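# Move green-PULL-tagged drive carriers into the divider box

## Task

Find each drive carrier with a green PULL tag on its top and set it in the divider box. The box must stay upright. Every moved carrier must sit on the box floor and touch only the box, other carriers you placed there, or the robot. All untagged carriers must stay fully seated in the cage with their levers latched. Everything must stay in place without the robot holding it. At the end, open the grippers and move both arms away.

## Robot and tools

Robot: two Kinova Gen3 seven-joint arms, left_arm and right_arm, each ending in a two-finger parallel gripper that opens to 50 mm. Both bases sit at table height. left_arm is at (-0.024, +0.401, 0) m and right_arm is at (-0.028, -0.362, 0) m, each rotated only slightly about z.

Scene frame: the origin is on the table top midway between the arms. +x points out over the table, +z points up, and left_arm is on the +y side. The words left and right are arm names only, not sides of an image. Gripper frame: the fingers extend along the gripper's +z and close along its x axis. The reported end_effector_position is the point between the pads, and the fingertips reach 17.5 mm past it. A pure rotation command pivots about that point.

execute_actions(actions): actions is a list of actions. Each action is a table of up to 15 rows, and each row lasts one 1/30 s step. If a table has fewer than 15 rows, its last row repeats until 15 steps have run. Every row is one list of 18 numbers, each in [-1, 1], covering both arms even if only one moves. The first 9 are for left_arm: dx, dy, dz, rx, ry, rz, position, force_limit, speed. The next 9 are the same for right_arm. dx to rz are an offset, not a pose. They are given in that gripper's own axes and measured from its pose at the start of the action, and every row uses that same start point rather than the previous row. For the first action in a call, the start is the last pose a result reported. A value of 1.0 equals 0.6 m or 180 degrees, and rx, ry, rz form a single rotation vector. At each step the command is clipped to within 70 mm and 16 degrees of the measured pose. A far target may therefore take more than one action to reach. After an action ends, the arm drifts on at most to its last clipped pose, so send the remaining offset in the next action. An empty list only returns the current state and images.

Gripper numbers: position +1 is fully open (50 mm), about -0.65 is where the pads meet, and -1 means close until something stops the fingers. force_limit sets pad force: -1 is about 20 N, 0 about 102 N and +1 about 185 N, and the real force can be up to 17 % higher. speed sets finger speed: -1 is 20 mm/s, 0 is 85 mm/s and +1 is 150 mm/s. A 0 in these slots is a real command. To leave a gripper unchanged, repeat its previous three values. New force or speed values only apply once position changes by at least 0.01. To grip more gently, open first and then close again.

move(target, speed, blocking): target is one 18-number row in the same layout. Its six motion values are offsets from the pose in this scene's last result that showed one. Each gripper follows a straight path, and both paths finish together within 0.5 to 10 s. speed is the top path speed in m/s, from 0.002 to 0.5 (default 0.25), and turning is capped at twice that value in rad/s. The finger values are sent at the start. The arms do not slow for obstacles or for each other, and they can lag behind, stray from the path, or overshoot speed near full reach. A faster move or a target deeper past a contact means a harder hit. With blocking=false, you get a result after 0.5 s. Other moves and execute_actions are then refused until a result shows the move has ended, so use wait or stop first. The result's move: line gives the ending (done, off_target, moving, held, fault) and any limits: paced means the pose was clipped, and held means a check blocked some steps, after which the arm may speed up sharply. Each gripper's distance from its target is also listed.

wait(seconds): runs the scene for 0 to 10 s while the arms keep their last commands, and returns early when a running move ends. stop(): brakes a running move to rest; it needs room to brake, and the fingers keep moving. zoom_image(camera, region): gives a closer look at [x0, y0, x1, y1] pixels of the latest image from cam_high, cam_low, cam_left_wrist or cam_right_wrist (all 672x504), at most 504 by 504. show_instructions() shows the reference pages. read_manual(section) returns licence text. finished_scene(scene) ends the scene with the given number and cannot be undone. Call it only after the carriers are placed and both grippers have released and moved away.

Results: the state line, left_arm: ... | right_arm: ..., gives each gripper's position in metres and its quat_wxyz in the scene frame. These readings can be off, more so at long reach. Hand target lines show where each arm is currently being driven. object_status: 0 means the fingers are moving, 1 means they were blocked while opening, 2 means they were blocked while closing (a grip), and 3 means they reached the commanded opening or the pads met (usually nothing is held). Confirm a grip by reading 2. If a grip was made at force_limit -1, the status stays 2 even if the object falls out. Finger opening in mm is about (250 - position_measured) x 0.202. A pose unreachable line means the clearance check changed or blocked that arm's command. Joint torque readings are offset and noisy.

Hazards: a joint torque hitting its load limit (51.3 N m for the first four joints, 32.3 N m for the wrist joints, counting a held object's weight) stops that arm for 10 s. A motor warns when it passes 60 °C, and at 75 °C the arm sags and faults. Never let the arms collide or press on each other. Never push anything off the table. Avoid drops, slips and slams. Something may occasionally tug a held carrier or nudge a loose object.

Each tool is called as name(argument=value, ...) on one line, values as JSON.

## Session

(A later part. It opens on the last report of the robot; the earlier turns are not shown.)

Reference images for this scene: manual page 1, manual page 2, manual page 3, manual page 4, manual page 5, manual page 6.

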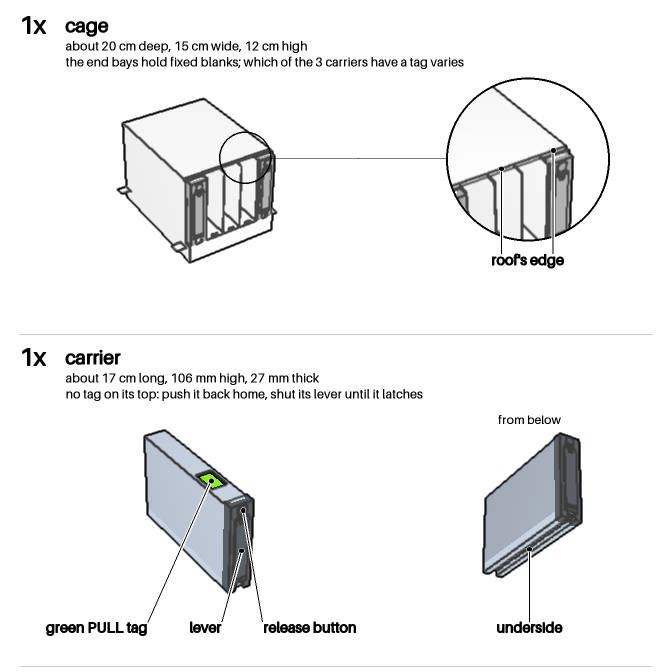

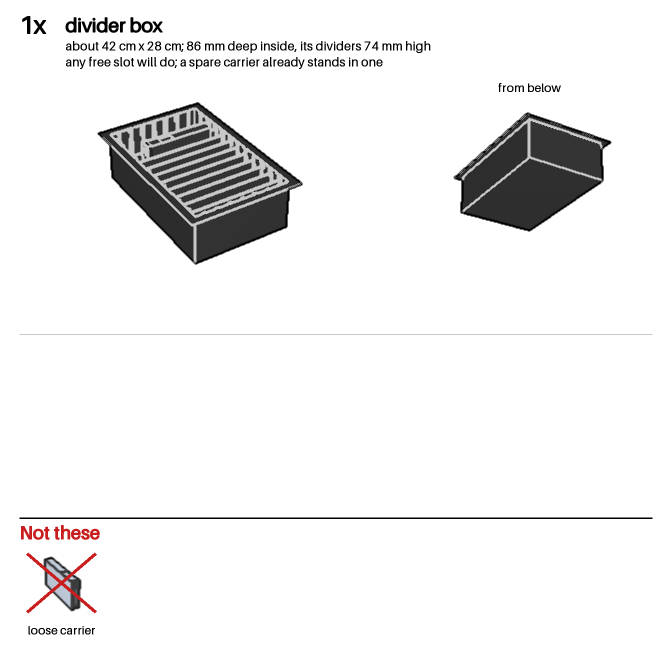

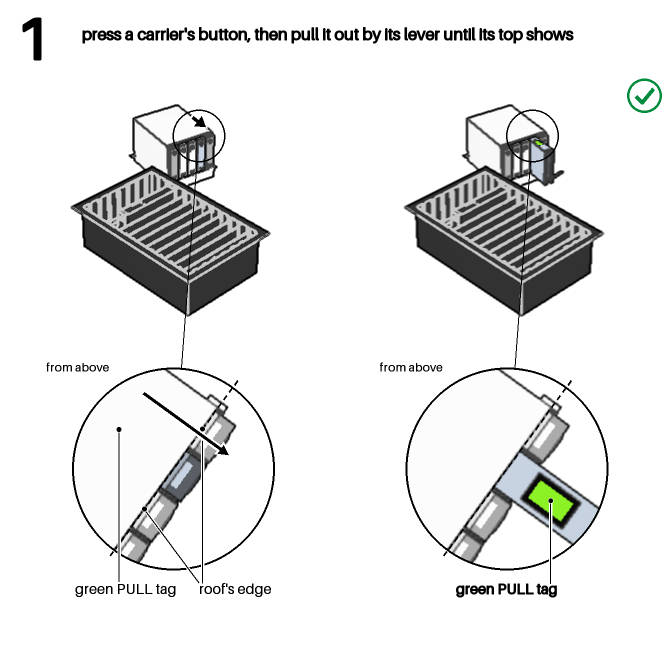

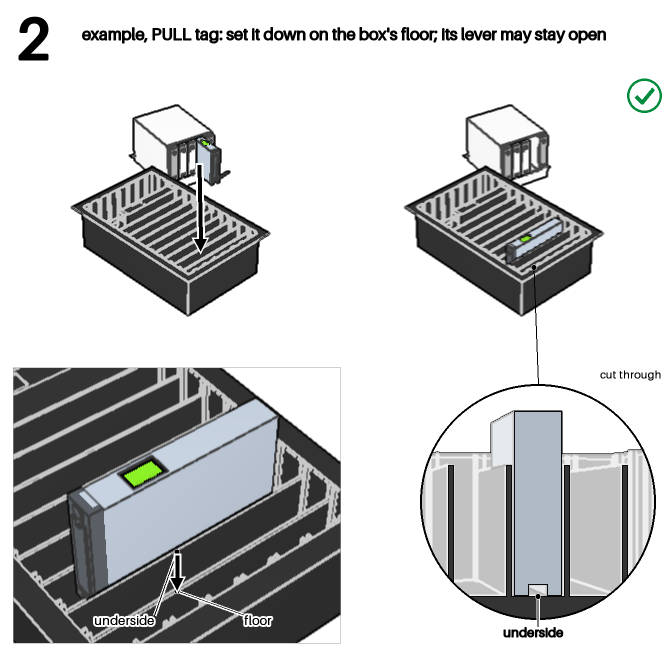

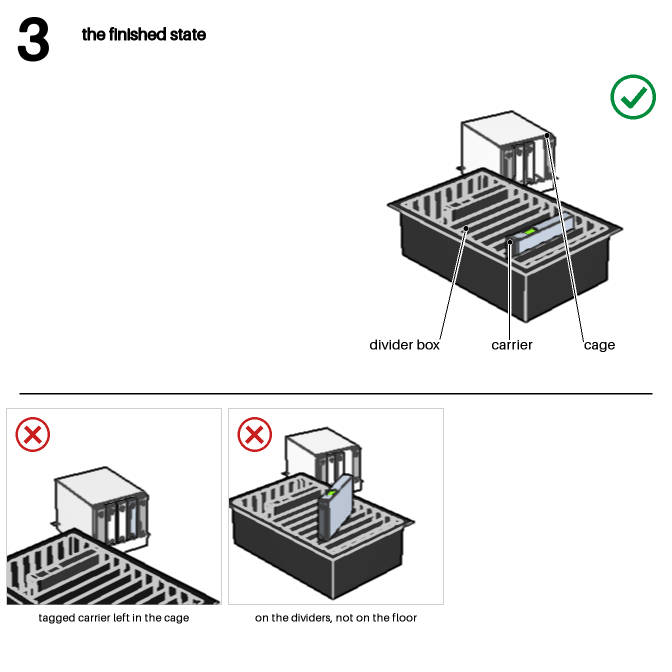

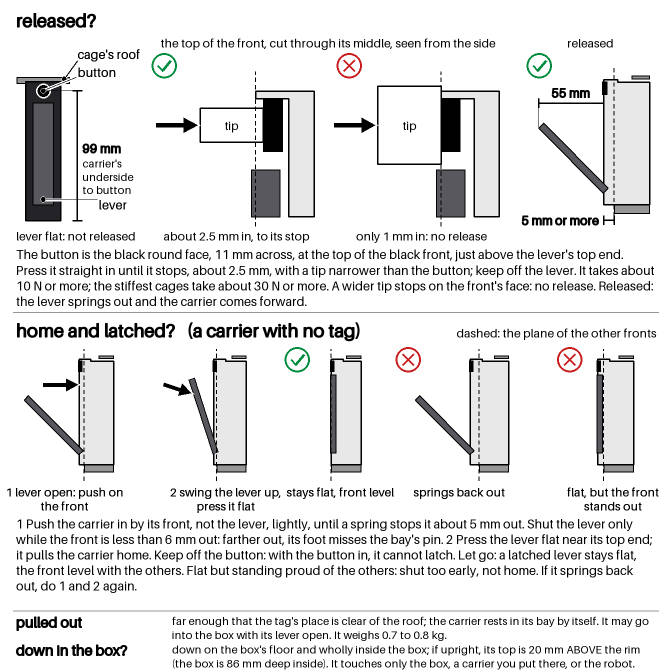

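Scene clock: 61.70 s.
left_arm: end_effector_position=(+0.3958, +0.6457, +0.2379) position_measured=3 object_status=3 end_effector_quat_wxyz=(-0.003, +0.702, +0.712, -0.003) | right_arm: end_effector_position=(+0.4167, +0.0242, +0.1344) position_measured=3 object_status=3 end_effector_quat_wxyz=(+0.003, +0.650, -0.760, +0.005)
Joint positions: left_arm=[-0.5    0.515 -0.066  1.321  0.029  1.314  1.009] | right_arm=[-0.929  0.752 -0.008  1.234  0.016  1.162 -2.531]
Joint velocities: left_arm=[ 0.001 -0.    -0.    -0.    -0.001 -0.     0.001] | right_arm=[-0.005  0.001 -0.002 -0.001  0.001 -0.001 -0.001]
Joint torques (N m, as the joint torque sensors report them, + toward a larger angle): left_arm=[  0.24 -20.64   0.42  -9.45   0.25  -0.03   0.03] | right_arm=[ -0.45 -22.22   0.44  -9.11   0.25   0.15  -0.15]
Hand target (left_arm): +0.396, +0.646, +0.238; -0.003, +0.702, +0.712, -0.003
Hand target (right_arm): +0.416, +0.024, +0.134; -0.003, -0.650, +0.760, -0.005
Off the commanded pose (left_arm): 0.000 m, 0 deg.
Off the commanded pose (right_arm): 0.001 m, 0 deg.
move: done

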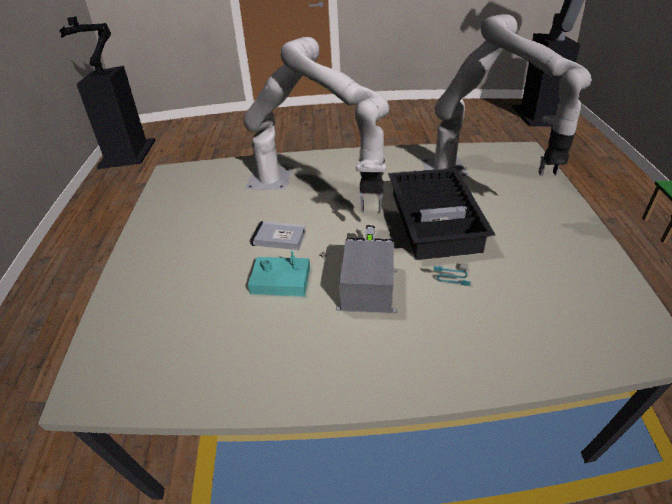

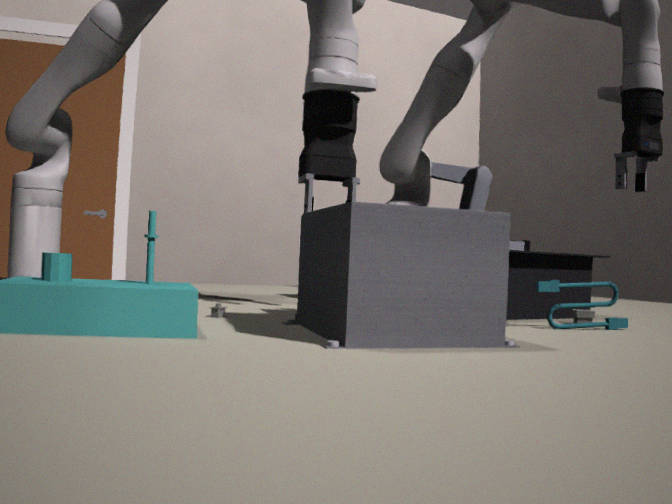

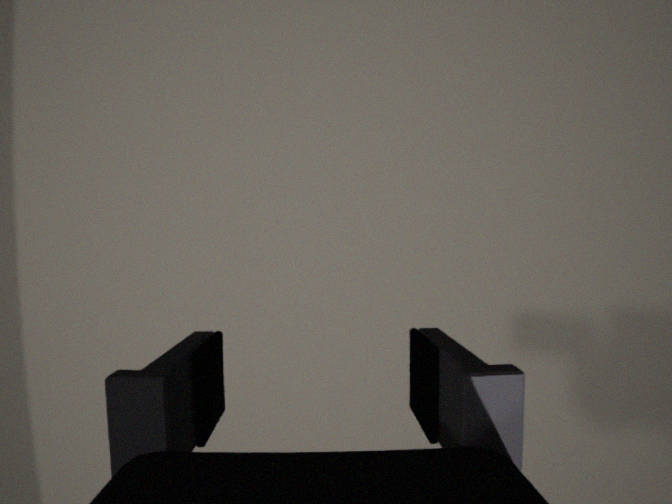

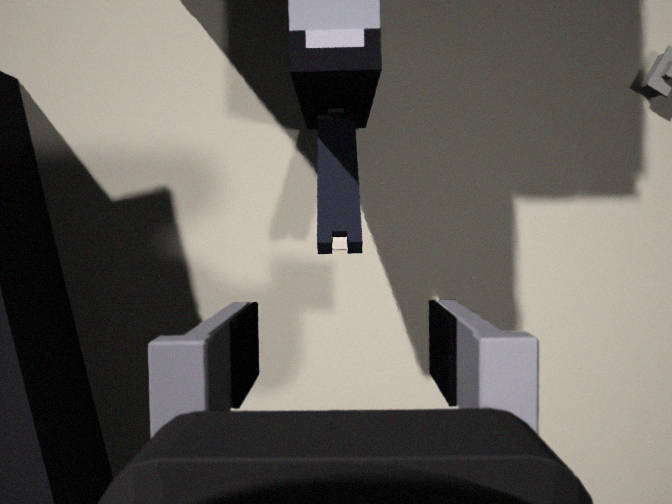

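move(target=[0,0,0,0,0,0,1,0,0, -0.004,-0.19,0.059,0,0,0,1,0.6,0], speed=0.1)

move(target=[0,0,0,0,0,0,1,0,0, 0,0,0,0,0,0,-1,0.7,0])

move(target=[0,0,0,0,0,0,1,0,0, 0,0.21,-0.002,0,0,0,-1,0.7,0], speed=0.04)

move(target=[0,0,0,0,0,0,1,0,0, 0,0,-0.25,0,0,0,-1,0.7,0], speed=0.12)

Scene clock: 67.40 s.
left_arm: end_effector_position=(+0.3958, +0.6457, +0.2379) position_measured=3 object_status=3 end_effector_quat_wxyz=(-0.003, +0.702, +0.712, -0.003) | right_arm: end_effector_position=(+0.5297, +0.0083, +0.0997) position_measured=3 object_status=3 end_effector_quat_wxyz=(+0.002, +0.650, -0.760, +0.005)
Joint positions: left_arm=[-0.5    0.515 -0.066  1.321  0.029  1.314  1.009] | right_arm=[-0.791  0.984 -0.001  0.867  0.01   1.294 -2.385]
Joint velocities: left_arm=[ 0.001 -0.    -0.     0.    -0.    -0.001 -0.   ] | right_arm=[-0.     0.008 -0.    -0.003 -0.     0.002  0.001]
Joint torques (N m, as the joint torque sensors report them, + toward a larger angle): left_arm=[  0.06 -20.62   0.47  -9.5    0.13  -0.06   0.03] | right_arm=[ -0.02 -25.94   0.78  -9.66   0.3    0.11  -0.16]
Hand target (left_arm): +0.396, +0.646, +0.238; -0.003, +0.702, +0.712, -0.003
Hand target (right_arm): +0.530, +0.008, +0.099; -0.003, -0.650, +0.760, -0.005
Off the commanded pose (left_arm): 0.000 m, 0 deg.
Off the commanded pose (right_arm): 0.000 m, 0 deg.
move: done

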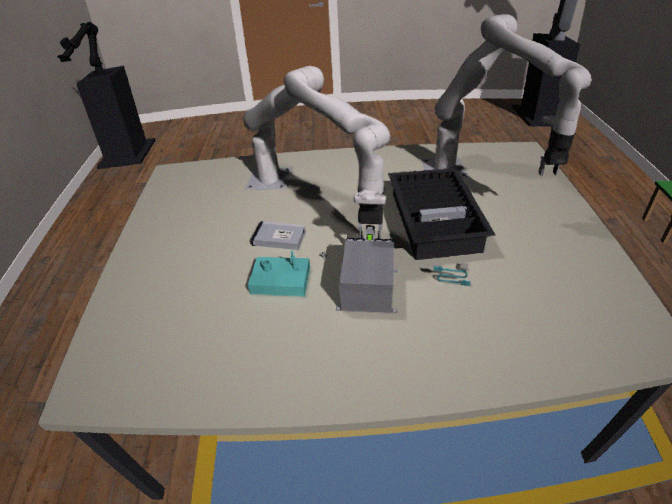

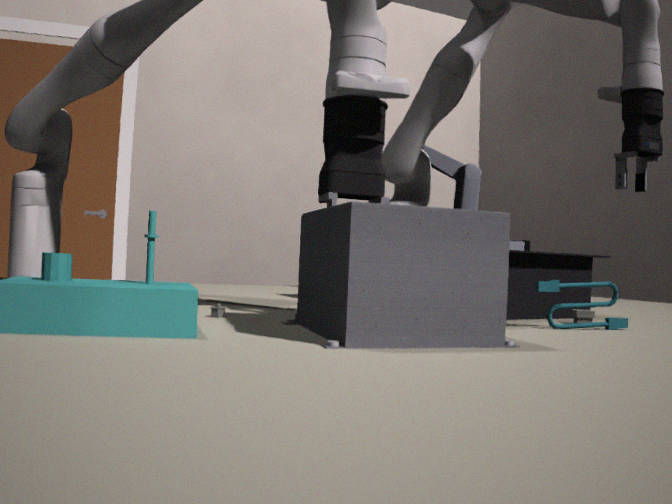

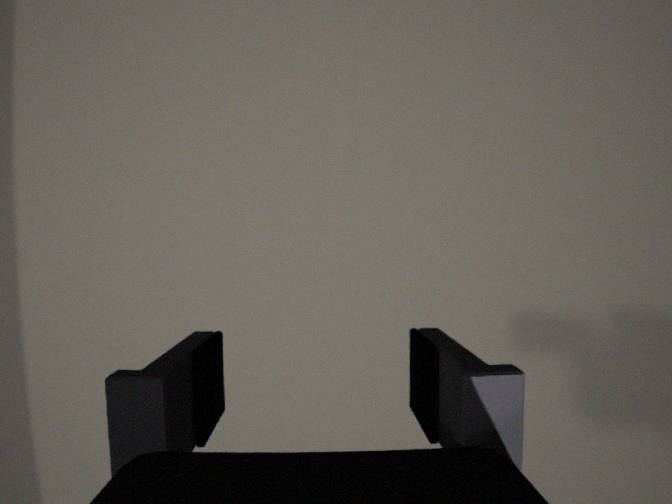

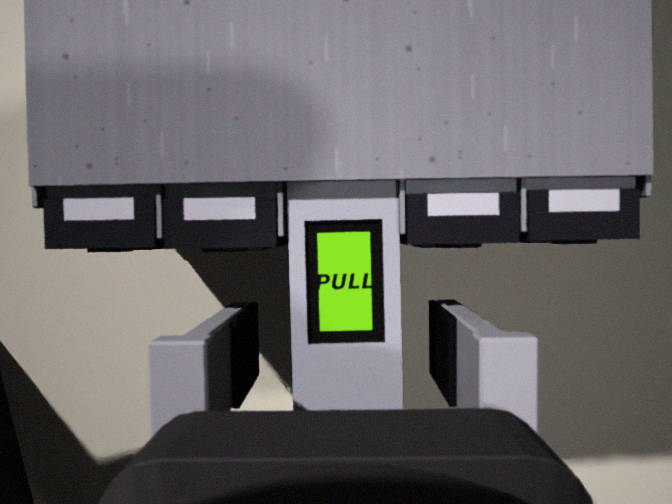

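Scene clock: 67.90 s.
left_arm: end_effector_position=(+0.3958, +0.6457, +0.2379) position_measured=3 object_status=3 end_effector_quat_wxyz=(-0.003, +0.702, +0.712, -0.003) | right_arm: end_effector_position=(+0.5297, +0.0084, +0.0997) position_measured=123 object_status=2 end_effector_quat_wxyz=(+0.002, +0.650, -0.760, +0.005)
Joint positions: left_arm=[-0.5    0.515 -0.066  1.321  0.029  1.314  1.009] | right_arm=[-0.791  0.984 -0.001  0.867  0.01   1.294 -2.385]
Joint velocities: left_arm=[ 0.001  0.     0.    -0.001 -0.001 -0.002 -0.   ] | right_arm=[ 0.     0.     0.    -0.    -0.001  0.    -0.   ]
Joint torques (N m, as the joint torque sensors report them, + toward a larger angle): left_arm=[  0.12 -20.56   0.31  -9.36   0.24  -0.09   0.03] | right_arm=[  0.08 -25.75   0.63  -9.47   0.29   0.21   0.01]
Hand target (left_arm): +0.396, +0.646, +0.238; -0.003, +0.702, +0.712, -0.003
Hand target (right_arm): +0.530, +0.008, +0.100; -0.002, -0.650, +0.760, -0.005
Off the commanded pose (left_arm): 0.000 m, 0 deg.
Off the commanded pose (right_arm): 0.000 m, 0 deg.
move: done

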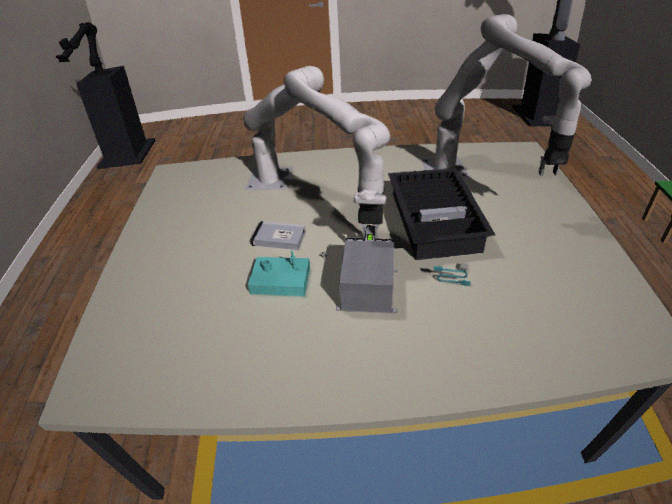

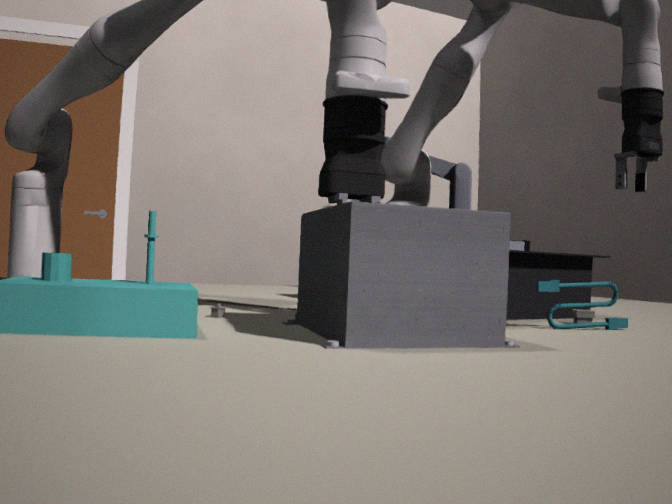

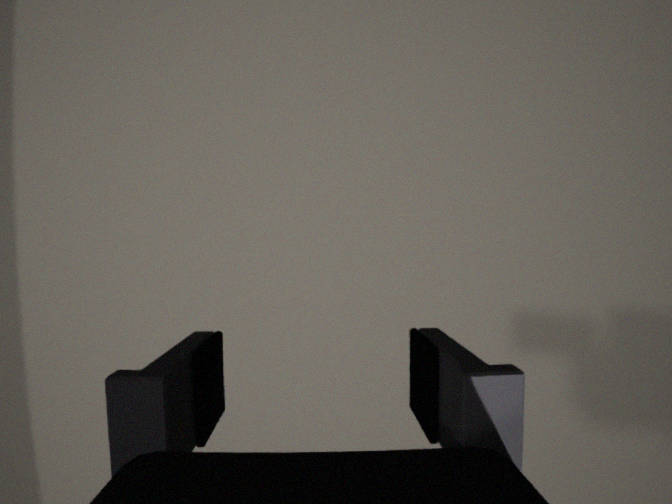

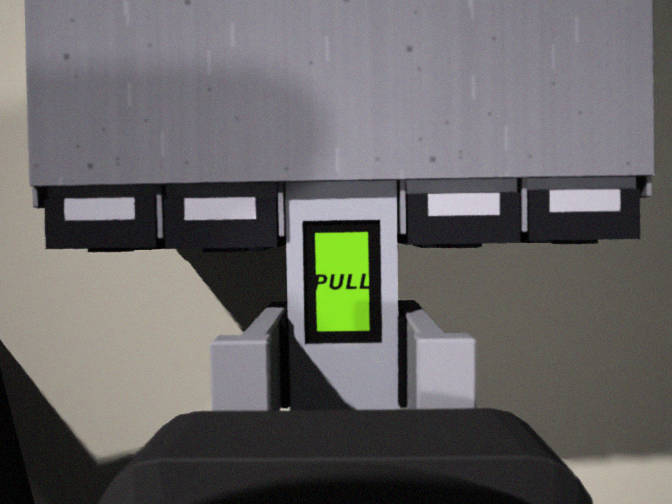

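Scene clock: 71.30 s.
left_arm: end_effector_position=(+0.3958, +0.6457, +0.2379) position_measured=3 object_status=3 end_effector_quat_wxyz=(-0.003, +0.702, +0.712, -0.003) | right_arm: end_effector_position=(+0.4052, +0.0283, +0.1004) position_measured=123 object_status=2 end_effector_quat_wxyz=(+0.002, +0.650, -0.760, +0.005)
Joint positions: left_arm=[-0.5    0.515 -0.066  1.321  0.029  1.314  1.009] | right_arm=[-0.948  0.777 -0.009  1.304  0.017  1.066 -2.552]
Joint velocities: left_arm=[-0.001 -0.001 -0.    -0.    -0.001  0.    -0.001] | right_arm=[ 0.    -0.003  0.001  0.     0.002 -0.001 -0.001]
Joint torques (N m, as the joint torque sensors report them, + toward a larger angle): left_arm=[  0.19 -20.58   0.3   -9.35   0.31  -0.07   0.13] | right_arm=[ -0.16 -26.53   0.68 -10.95   0.67  -0.09  -0.21]
Hand target (left_arm): +0.396, +0.646, +0.238; -0.003, +0.702, +0.712, -0.003
Hand target (right_arm): +0.405, +0.028, +0.101; -0.002, -0.650, +0.760, -0.005
Off the commanded pose (left_arm): 0.000 m, 0 deg.
Off the commanded pose (right_arm): 0.000 m, 0 deg.
move: done

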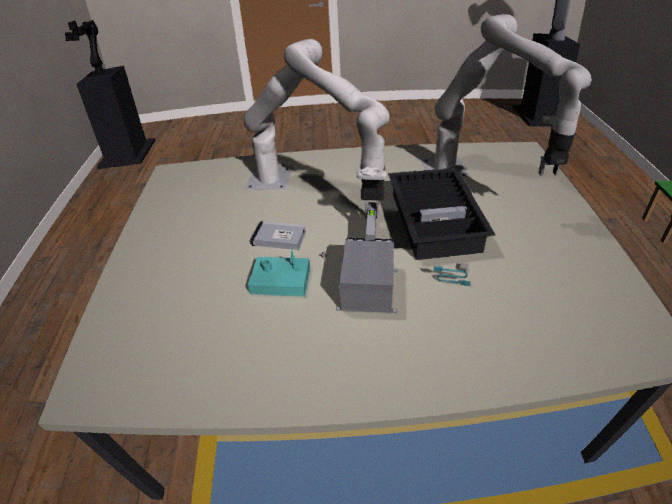

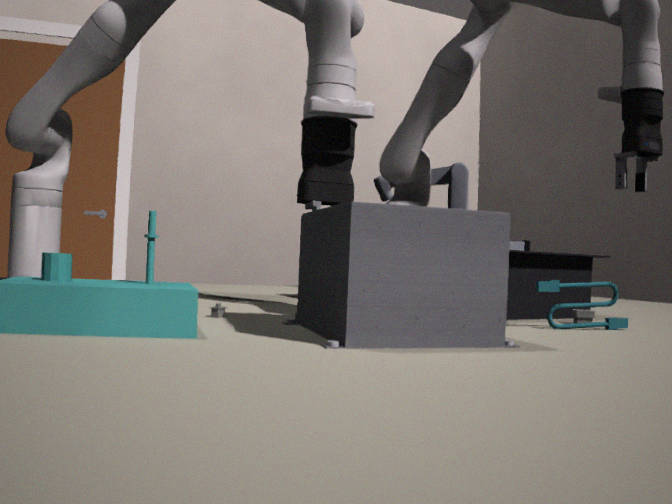

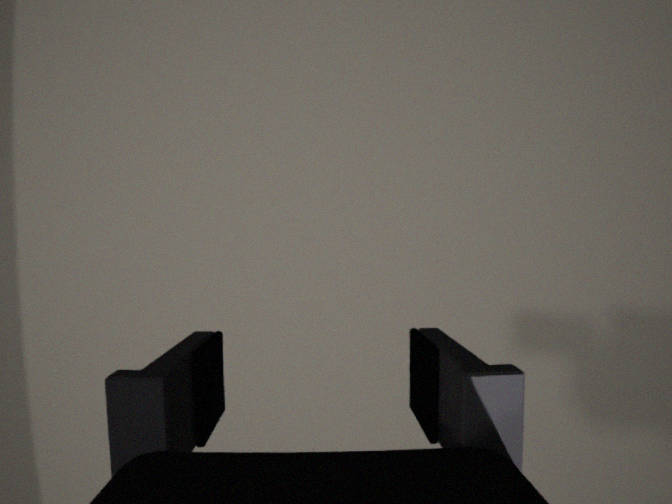

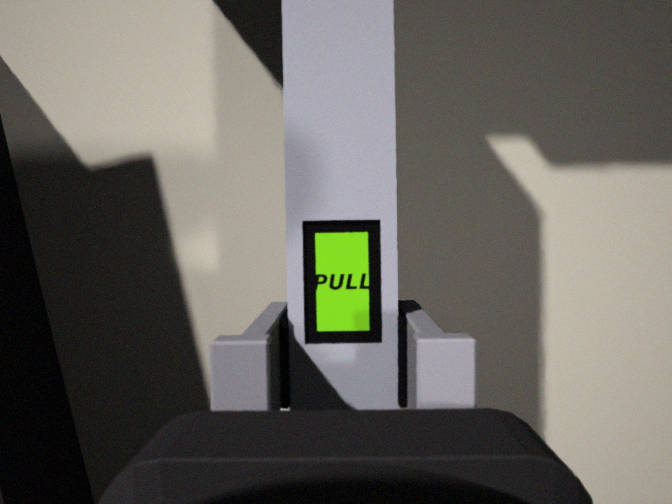

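Scene clock: 72.90 s.
left_arm: end_effector_position=(+0.3958, +0.6457, +0.2379) position_measured=3 object_status=3 end_effector_quat_wxyz=(-0.003, +0.702, +0.712, -0.003) | right_arm: end_effector_position=(+0.4054, +0.0297, +0.2505) position_measured=123 object_status=2 end_effector_quat_wxyz=(+0.002, +0.650, -0.760, +0.005)
Joint positions: left_arm=[-0.5    0.515 -0.066  1.321  0.029  1.314  1.009] | right_arm=[-0.954  0.66   0.     1.025  0.009  1.462 -2.546]
Joint velocities: left_arm=[ 0.    -0.001 -0.    -0.     0.001  0.001 -0.   ] | right_arm=[-0.001  0.004  0.     0.    -0.    -0.001 -0.   ]
Joint torques (N m, as the joint torque sensors report them, + toward a larger angle): left_arm=[ -0.01 -20.53   0.4   -9.37   0.16  -0.14   0.02] | right_arm=[  0.12 -26.28   0.89 -12.41   0.68  -0.13  -0.11]
Hand target (left_arm): +0.396, +0.646, +0.238; -0.003, +0.702, +0.712, -0.003
Hand target (right_arm): +0.405, +0.030, +0.250; -0.002, -0.650, +0.760, -0.005
Off the commanded pose (left_arm): 0.000 m, 0 deg.
Off the commanded pose (right_arm): 0.001 m, 0 deg.
move: done

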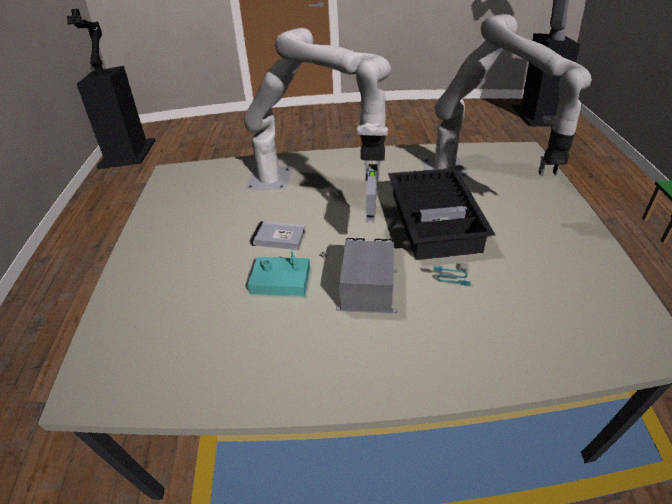

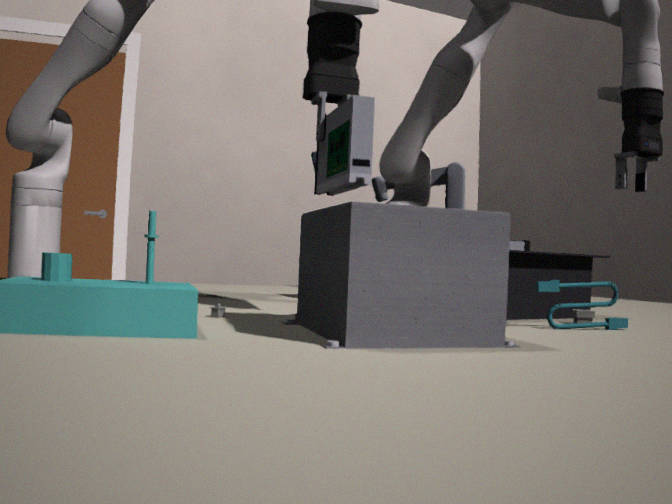

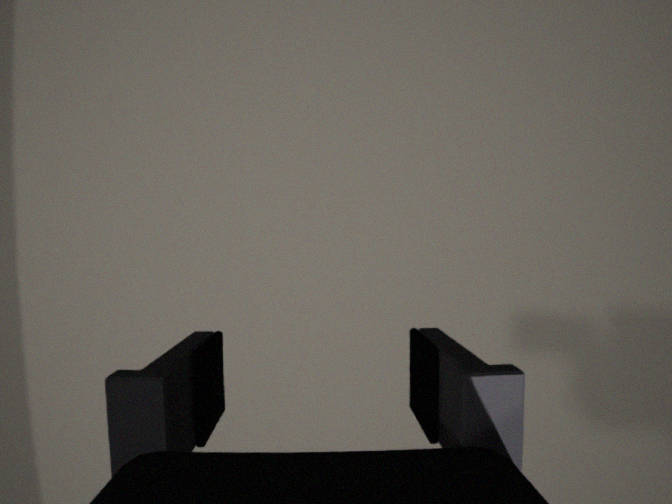

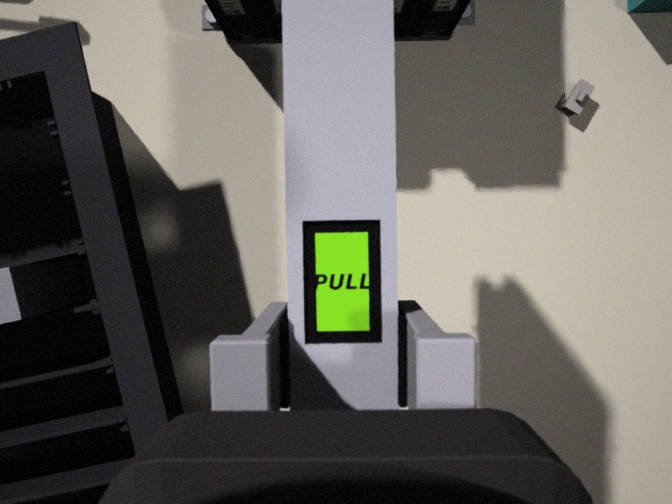

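execute_actions(actions=[])

Scene clock: 84.43 s.
left_arm: end_effector_position=(+0.3958, +0.6457, +0.2379) position_measured=3 object_status=3 end_effector_quat_wxyz=(-0.003, +0.702, +0.712, -0.003) | right_arm: end_effector_position=(+0.4053, +0.0297, +0.2503) position_measured=123 object_status=2 end_effector_quat_wxyz=(+0.002, +0.650, -0.760, +0.005)
Joint positions: left_arm=[-0.5    0.515 -0.066  1.321  0.029  1.314  1.009] | right_arm=[-0.954  0.66   0.     1.025  0.009  1.462 -2.546]
Joint velocities: left_arm=[ 0.     0.001  0.     0.     0.002 -0.     0.001] | right_arm=[ 0.     0.    -0.    -0.    -0.001  0.001  0.   ]
Joint torques (N m, as the joint torque sensors report them, + toward a larger angle): left_arm=[  0.1  -20.47   0.33  -9.4    0.26  -0.05   0.03] | right_arm=[ -0.08 -26.12   0.8  -12.26   0.63  -0.09  -0.3 ]
Hand target (left_arm): +0.396, +0.646, +0.238; -0.003, +0.702, +0.712, -0.003
Hand target (right_arm): +0.405, +0.030, +0.250; -0.002, -0.650, +0.760, -0.005
Off the commanded pose (left_arm): 0.000 m, 0 deg.
Off the commanded pose (right_arm): 0.001 m, 0 deg.

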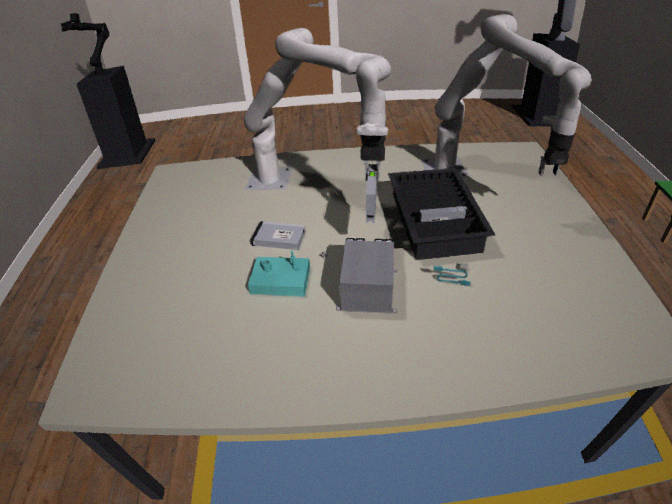

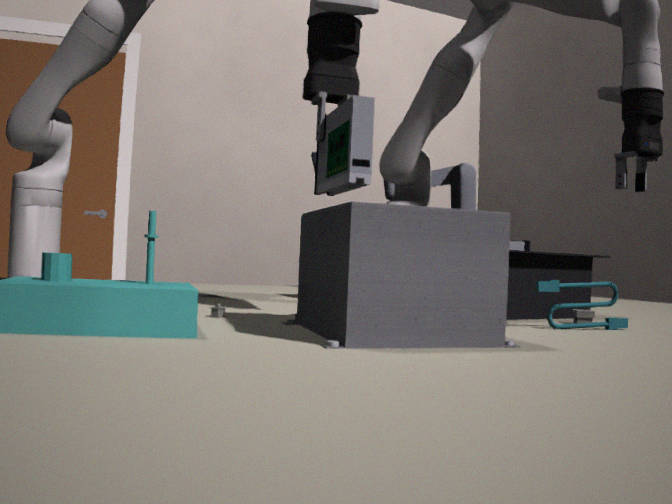

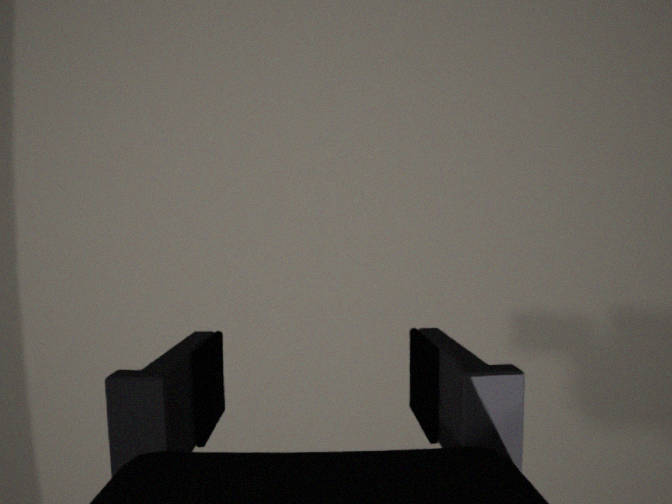

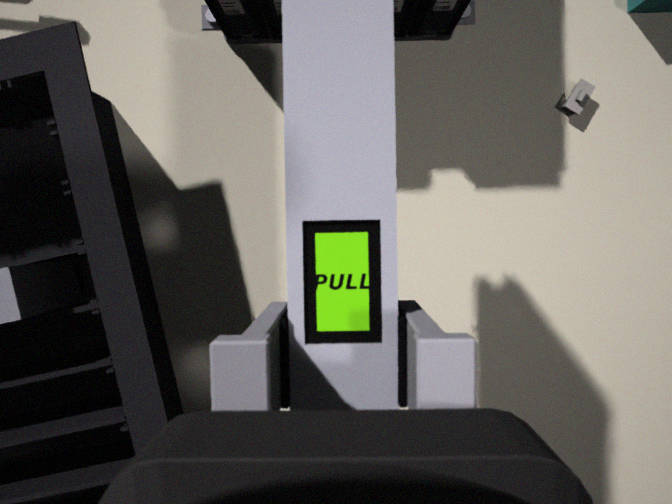

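move(target=[0,0,0,0,0,0,1,0,0, 0,0,0,0,0,-0.55,-1,0.7,0], speed=0.3)

move(target=[0,0,0,0,0,0,1,0,0, -0.22,-0.37,0.1,0,0,0,-1,0.7,0], speed=0.2)

Scene clock: 89.83 s.
left_arm: end_effector_position=(+0.3958, +0.6457, +0.2379) position_measured=3 object_status=3 end_effector_quat_wxyz=(-0.003, +0.702, +0.712, -0.003) | right_arm: end_effector_position=(+0.4050, +0.0300, +0.2504) position_measured=123 object_status=2 end_effector_quat_wxyz=(+0.005, +1.000, +0.001, +0.002)
Joint positions: left_arm=[-0.5    0.515 -0.066  1.321  0.029  1.314  1.009] | right_arm=[-0.713  0.677 -0.376  1.021  0.242  1.486 -0.896]
Joint velocities: left_arm=[-0.001  0.     0.    -0.     0.001  0.001 -0.   ] | right_arm=[ 0.005  0.002  0.001 -0.     0.    -0.     0.001]
Joint torques (N m, as the joint torque sensors report them, + toward a larger angle): left_arm=[  0.13 -20.49   0.31  -9.46   0.29  -0.05   0.08] | right_arm=[  0.28 -26.15  -2.16 -12.32  -0.08  -0.22  -0.11]
Hand target (left_arm): +0.396, +0.646, +0.238; -0.003, +0.702, +0.712, -0.003
Hand target (right_arm): +0.405, +0.030, +0.250; +0.005, +1.000, +0.001, +0.001
Off the commanded pose (left_arm): 0.000 m, 0 deg.
Off the commanded pose (right_arm): 0.000 m, 0 deg.
move: done

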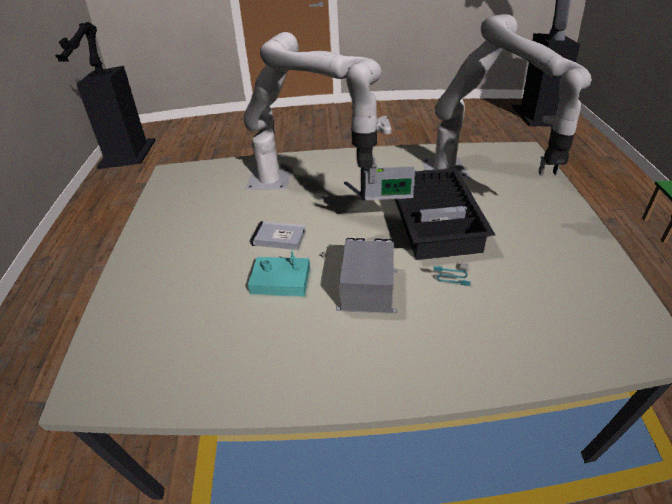

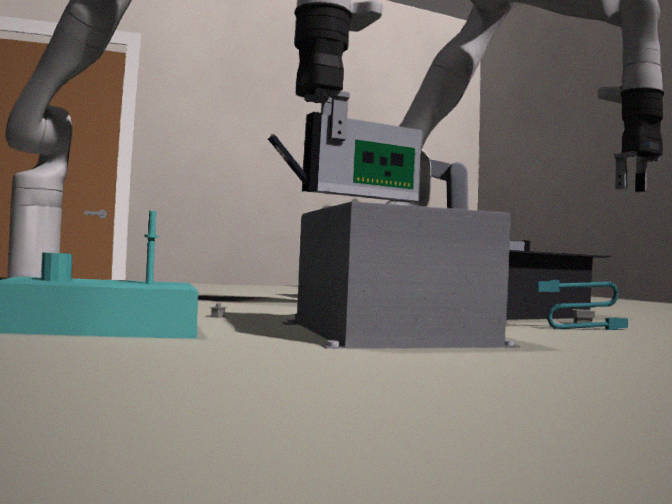

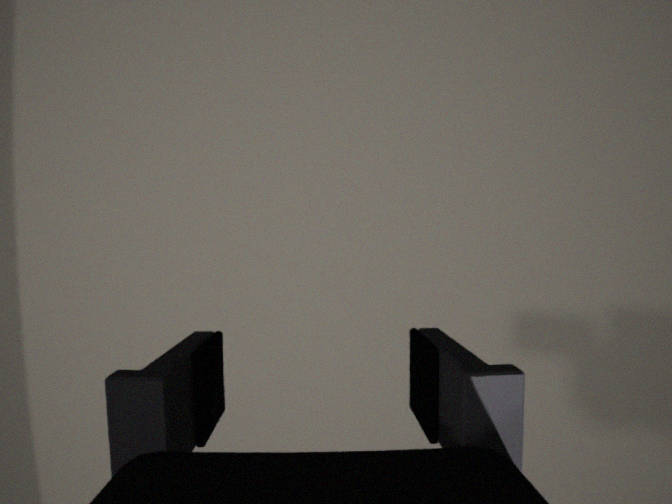

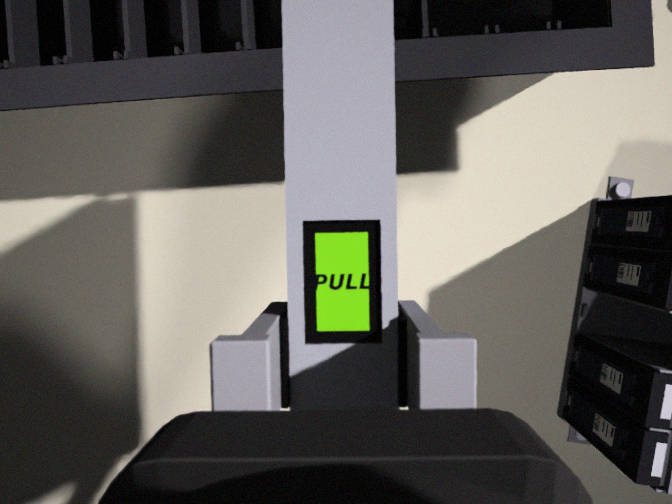

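Scene clock: 91.60 s.
left_arm: end_effector_position=(+0.3958, +0.6457, +0.2379) position_measured=3 object_status=3 end_effector_quat_wxyz=(-0.003, +0.702, +0.712, -0.003) | right_arm: end_effector_position=(+0.2745, +0.2518, +0.1891) position_measured=123 object_status=2 end_effector_quat_wxyz=(+0.004, +1.000, +0.000, +0.002)
Joint positions: left_arm=[-0.5    0.515 -0.066  1.321  0.029  1.314  1.009] | right_arm=[-1.183  0.992 -0.35   0.579  0.298  1.605 -1.235]
Joint velocities: left_arm=[-0.001 -0.002  0.001  0.    -0.002  0.001 -0.   ] | right_arm=[-0.005  0.013 -0.    -0.013 -0.     0.006  0.001]
Joint torques (N m, as the joint torque sensors report them, + toward a larger angle): left_arm=[  0.1  -20.55   0.4   -9.4    0.29  -0.05   0.05] | right_arm=[ -0.28 -31.58  -1.5  -12.32   0.04  -0.3    0.07]
Hand target (left_arm): +0.396, +0.646, +0.238; -0.003, +0.702, +0.712, -0.003
Hand target (right_arm): +0.274, +0.252, +0.188; +0.005, +1.000, +0.001, +0.002
Off the commanded pose (left_arm): 0.000 m, 0 deg.
Off the commanded pose (right_arm): 0.002 m, 0 deg.
move: done

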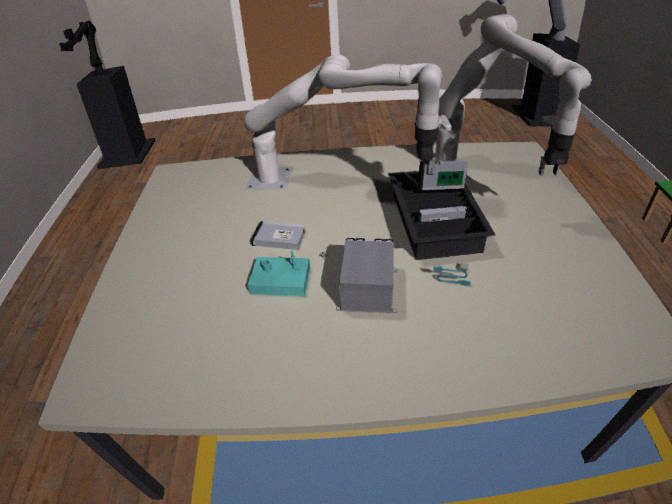

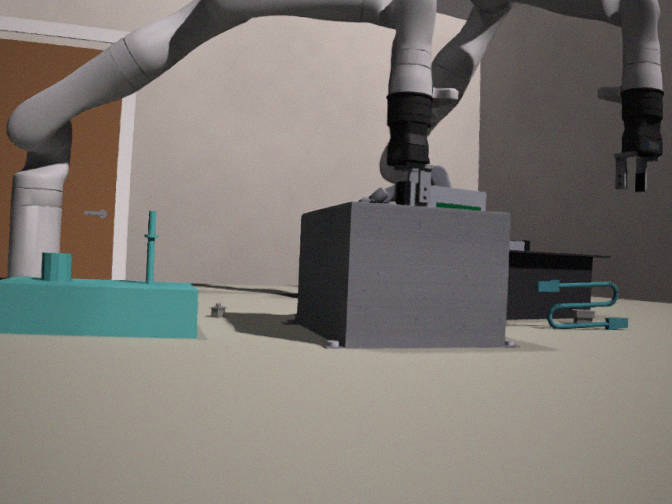

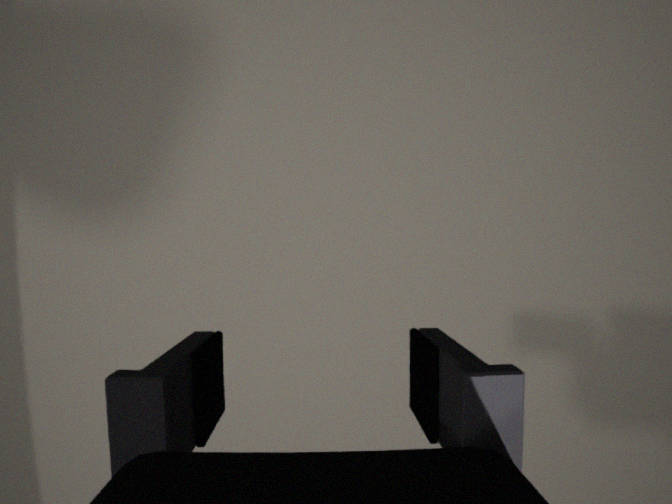

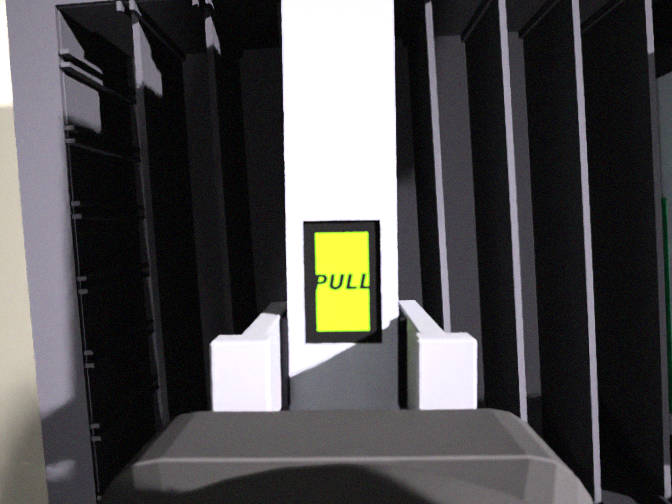

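move(target=[0,0,0,0,0,0,1,0,0, 0,0.015,0.015,0,0,-0.015,-1,0.7,0], speed=0.05)

Scene clock: 95.27 s.
left_arm: end_effector_position=(+0.3958, +0.6457, +0.2379) position_measured=3 object_status=3 end_effector_quat_wxyz=(-0.003, +0.702, +0.712, -0.003) | right_arm: end_effector_position=(+0.2743, +0.2428, +0.1799) position_measured=123 object_status=2 end_effector_quat_wxyz=(+0.004, +1.000, +0.024, +0.002)
Joint positions: left_arm=[-0.5    0.515 -0.066  1.321  0.029  1.314  1.009] | right_arm=[-1.16   0.965 -0.362  0.669  0.302  1.547 -1.197]
Joint velocities: left_arm=[0.    0.001 0.    0.    0.    0.    0.   ] | right_arm=[ 0.001 -0.005  0.     0.004  0.001 -0.001  0.   ]
Joint torques (N m, as the joint torque sensors report them, + toward a larger angle): left_arm=[  0.16 -20.68   0.38  -9.38   0.3   -0.02  -0.01] | right_arm=[ -0.16 -30.85  -1.76 -12.45   0.14  -0.09  -0.15]
Hand target (left_arm): +0.396, +0.646, +0.238; -0.003, +0.702, +0.712, -0.003
Hand target (right_arm): +0.274, +0.243, +0.180; +0.004, +1.000, +0.024, +0.002
Off the commanded pose (left_arm): 0.000 m, 0 deg.
Off the commanded pose (right_arm): 0.000 m, 0 deg.
move: done

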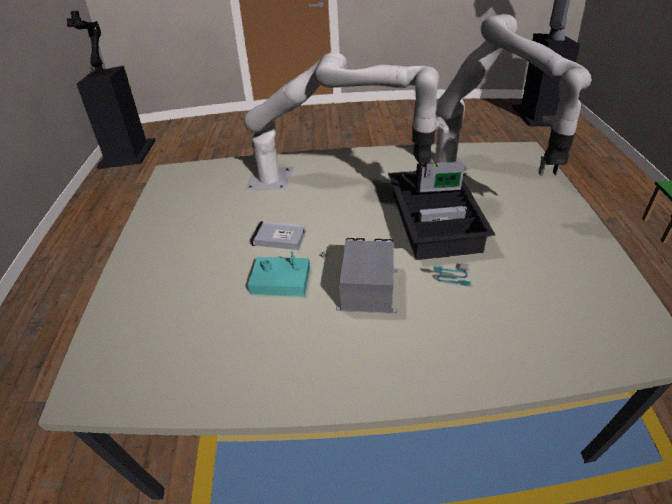

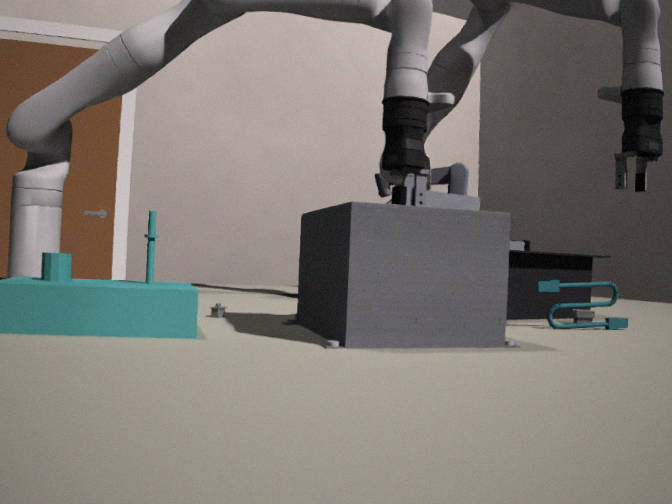

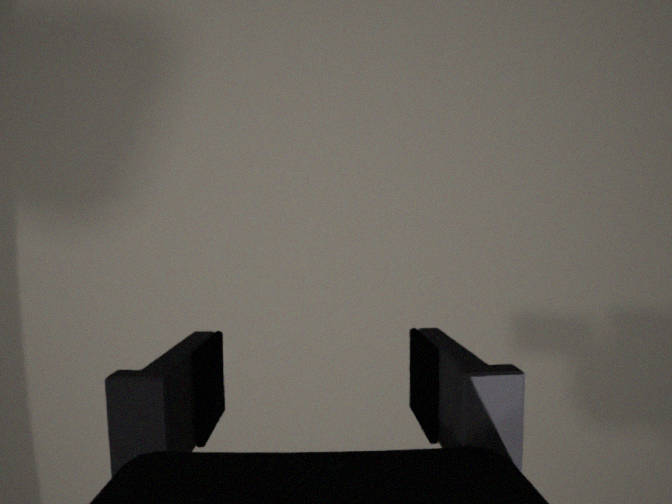

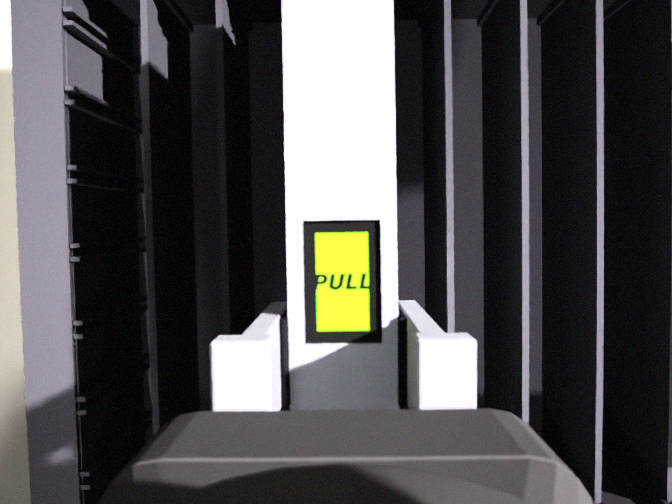

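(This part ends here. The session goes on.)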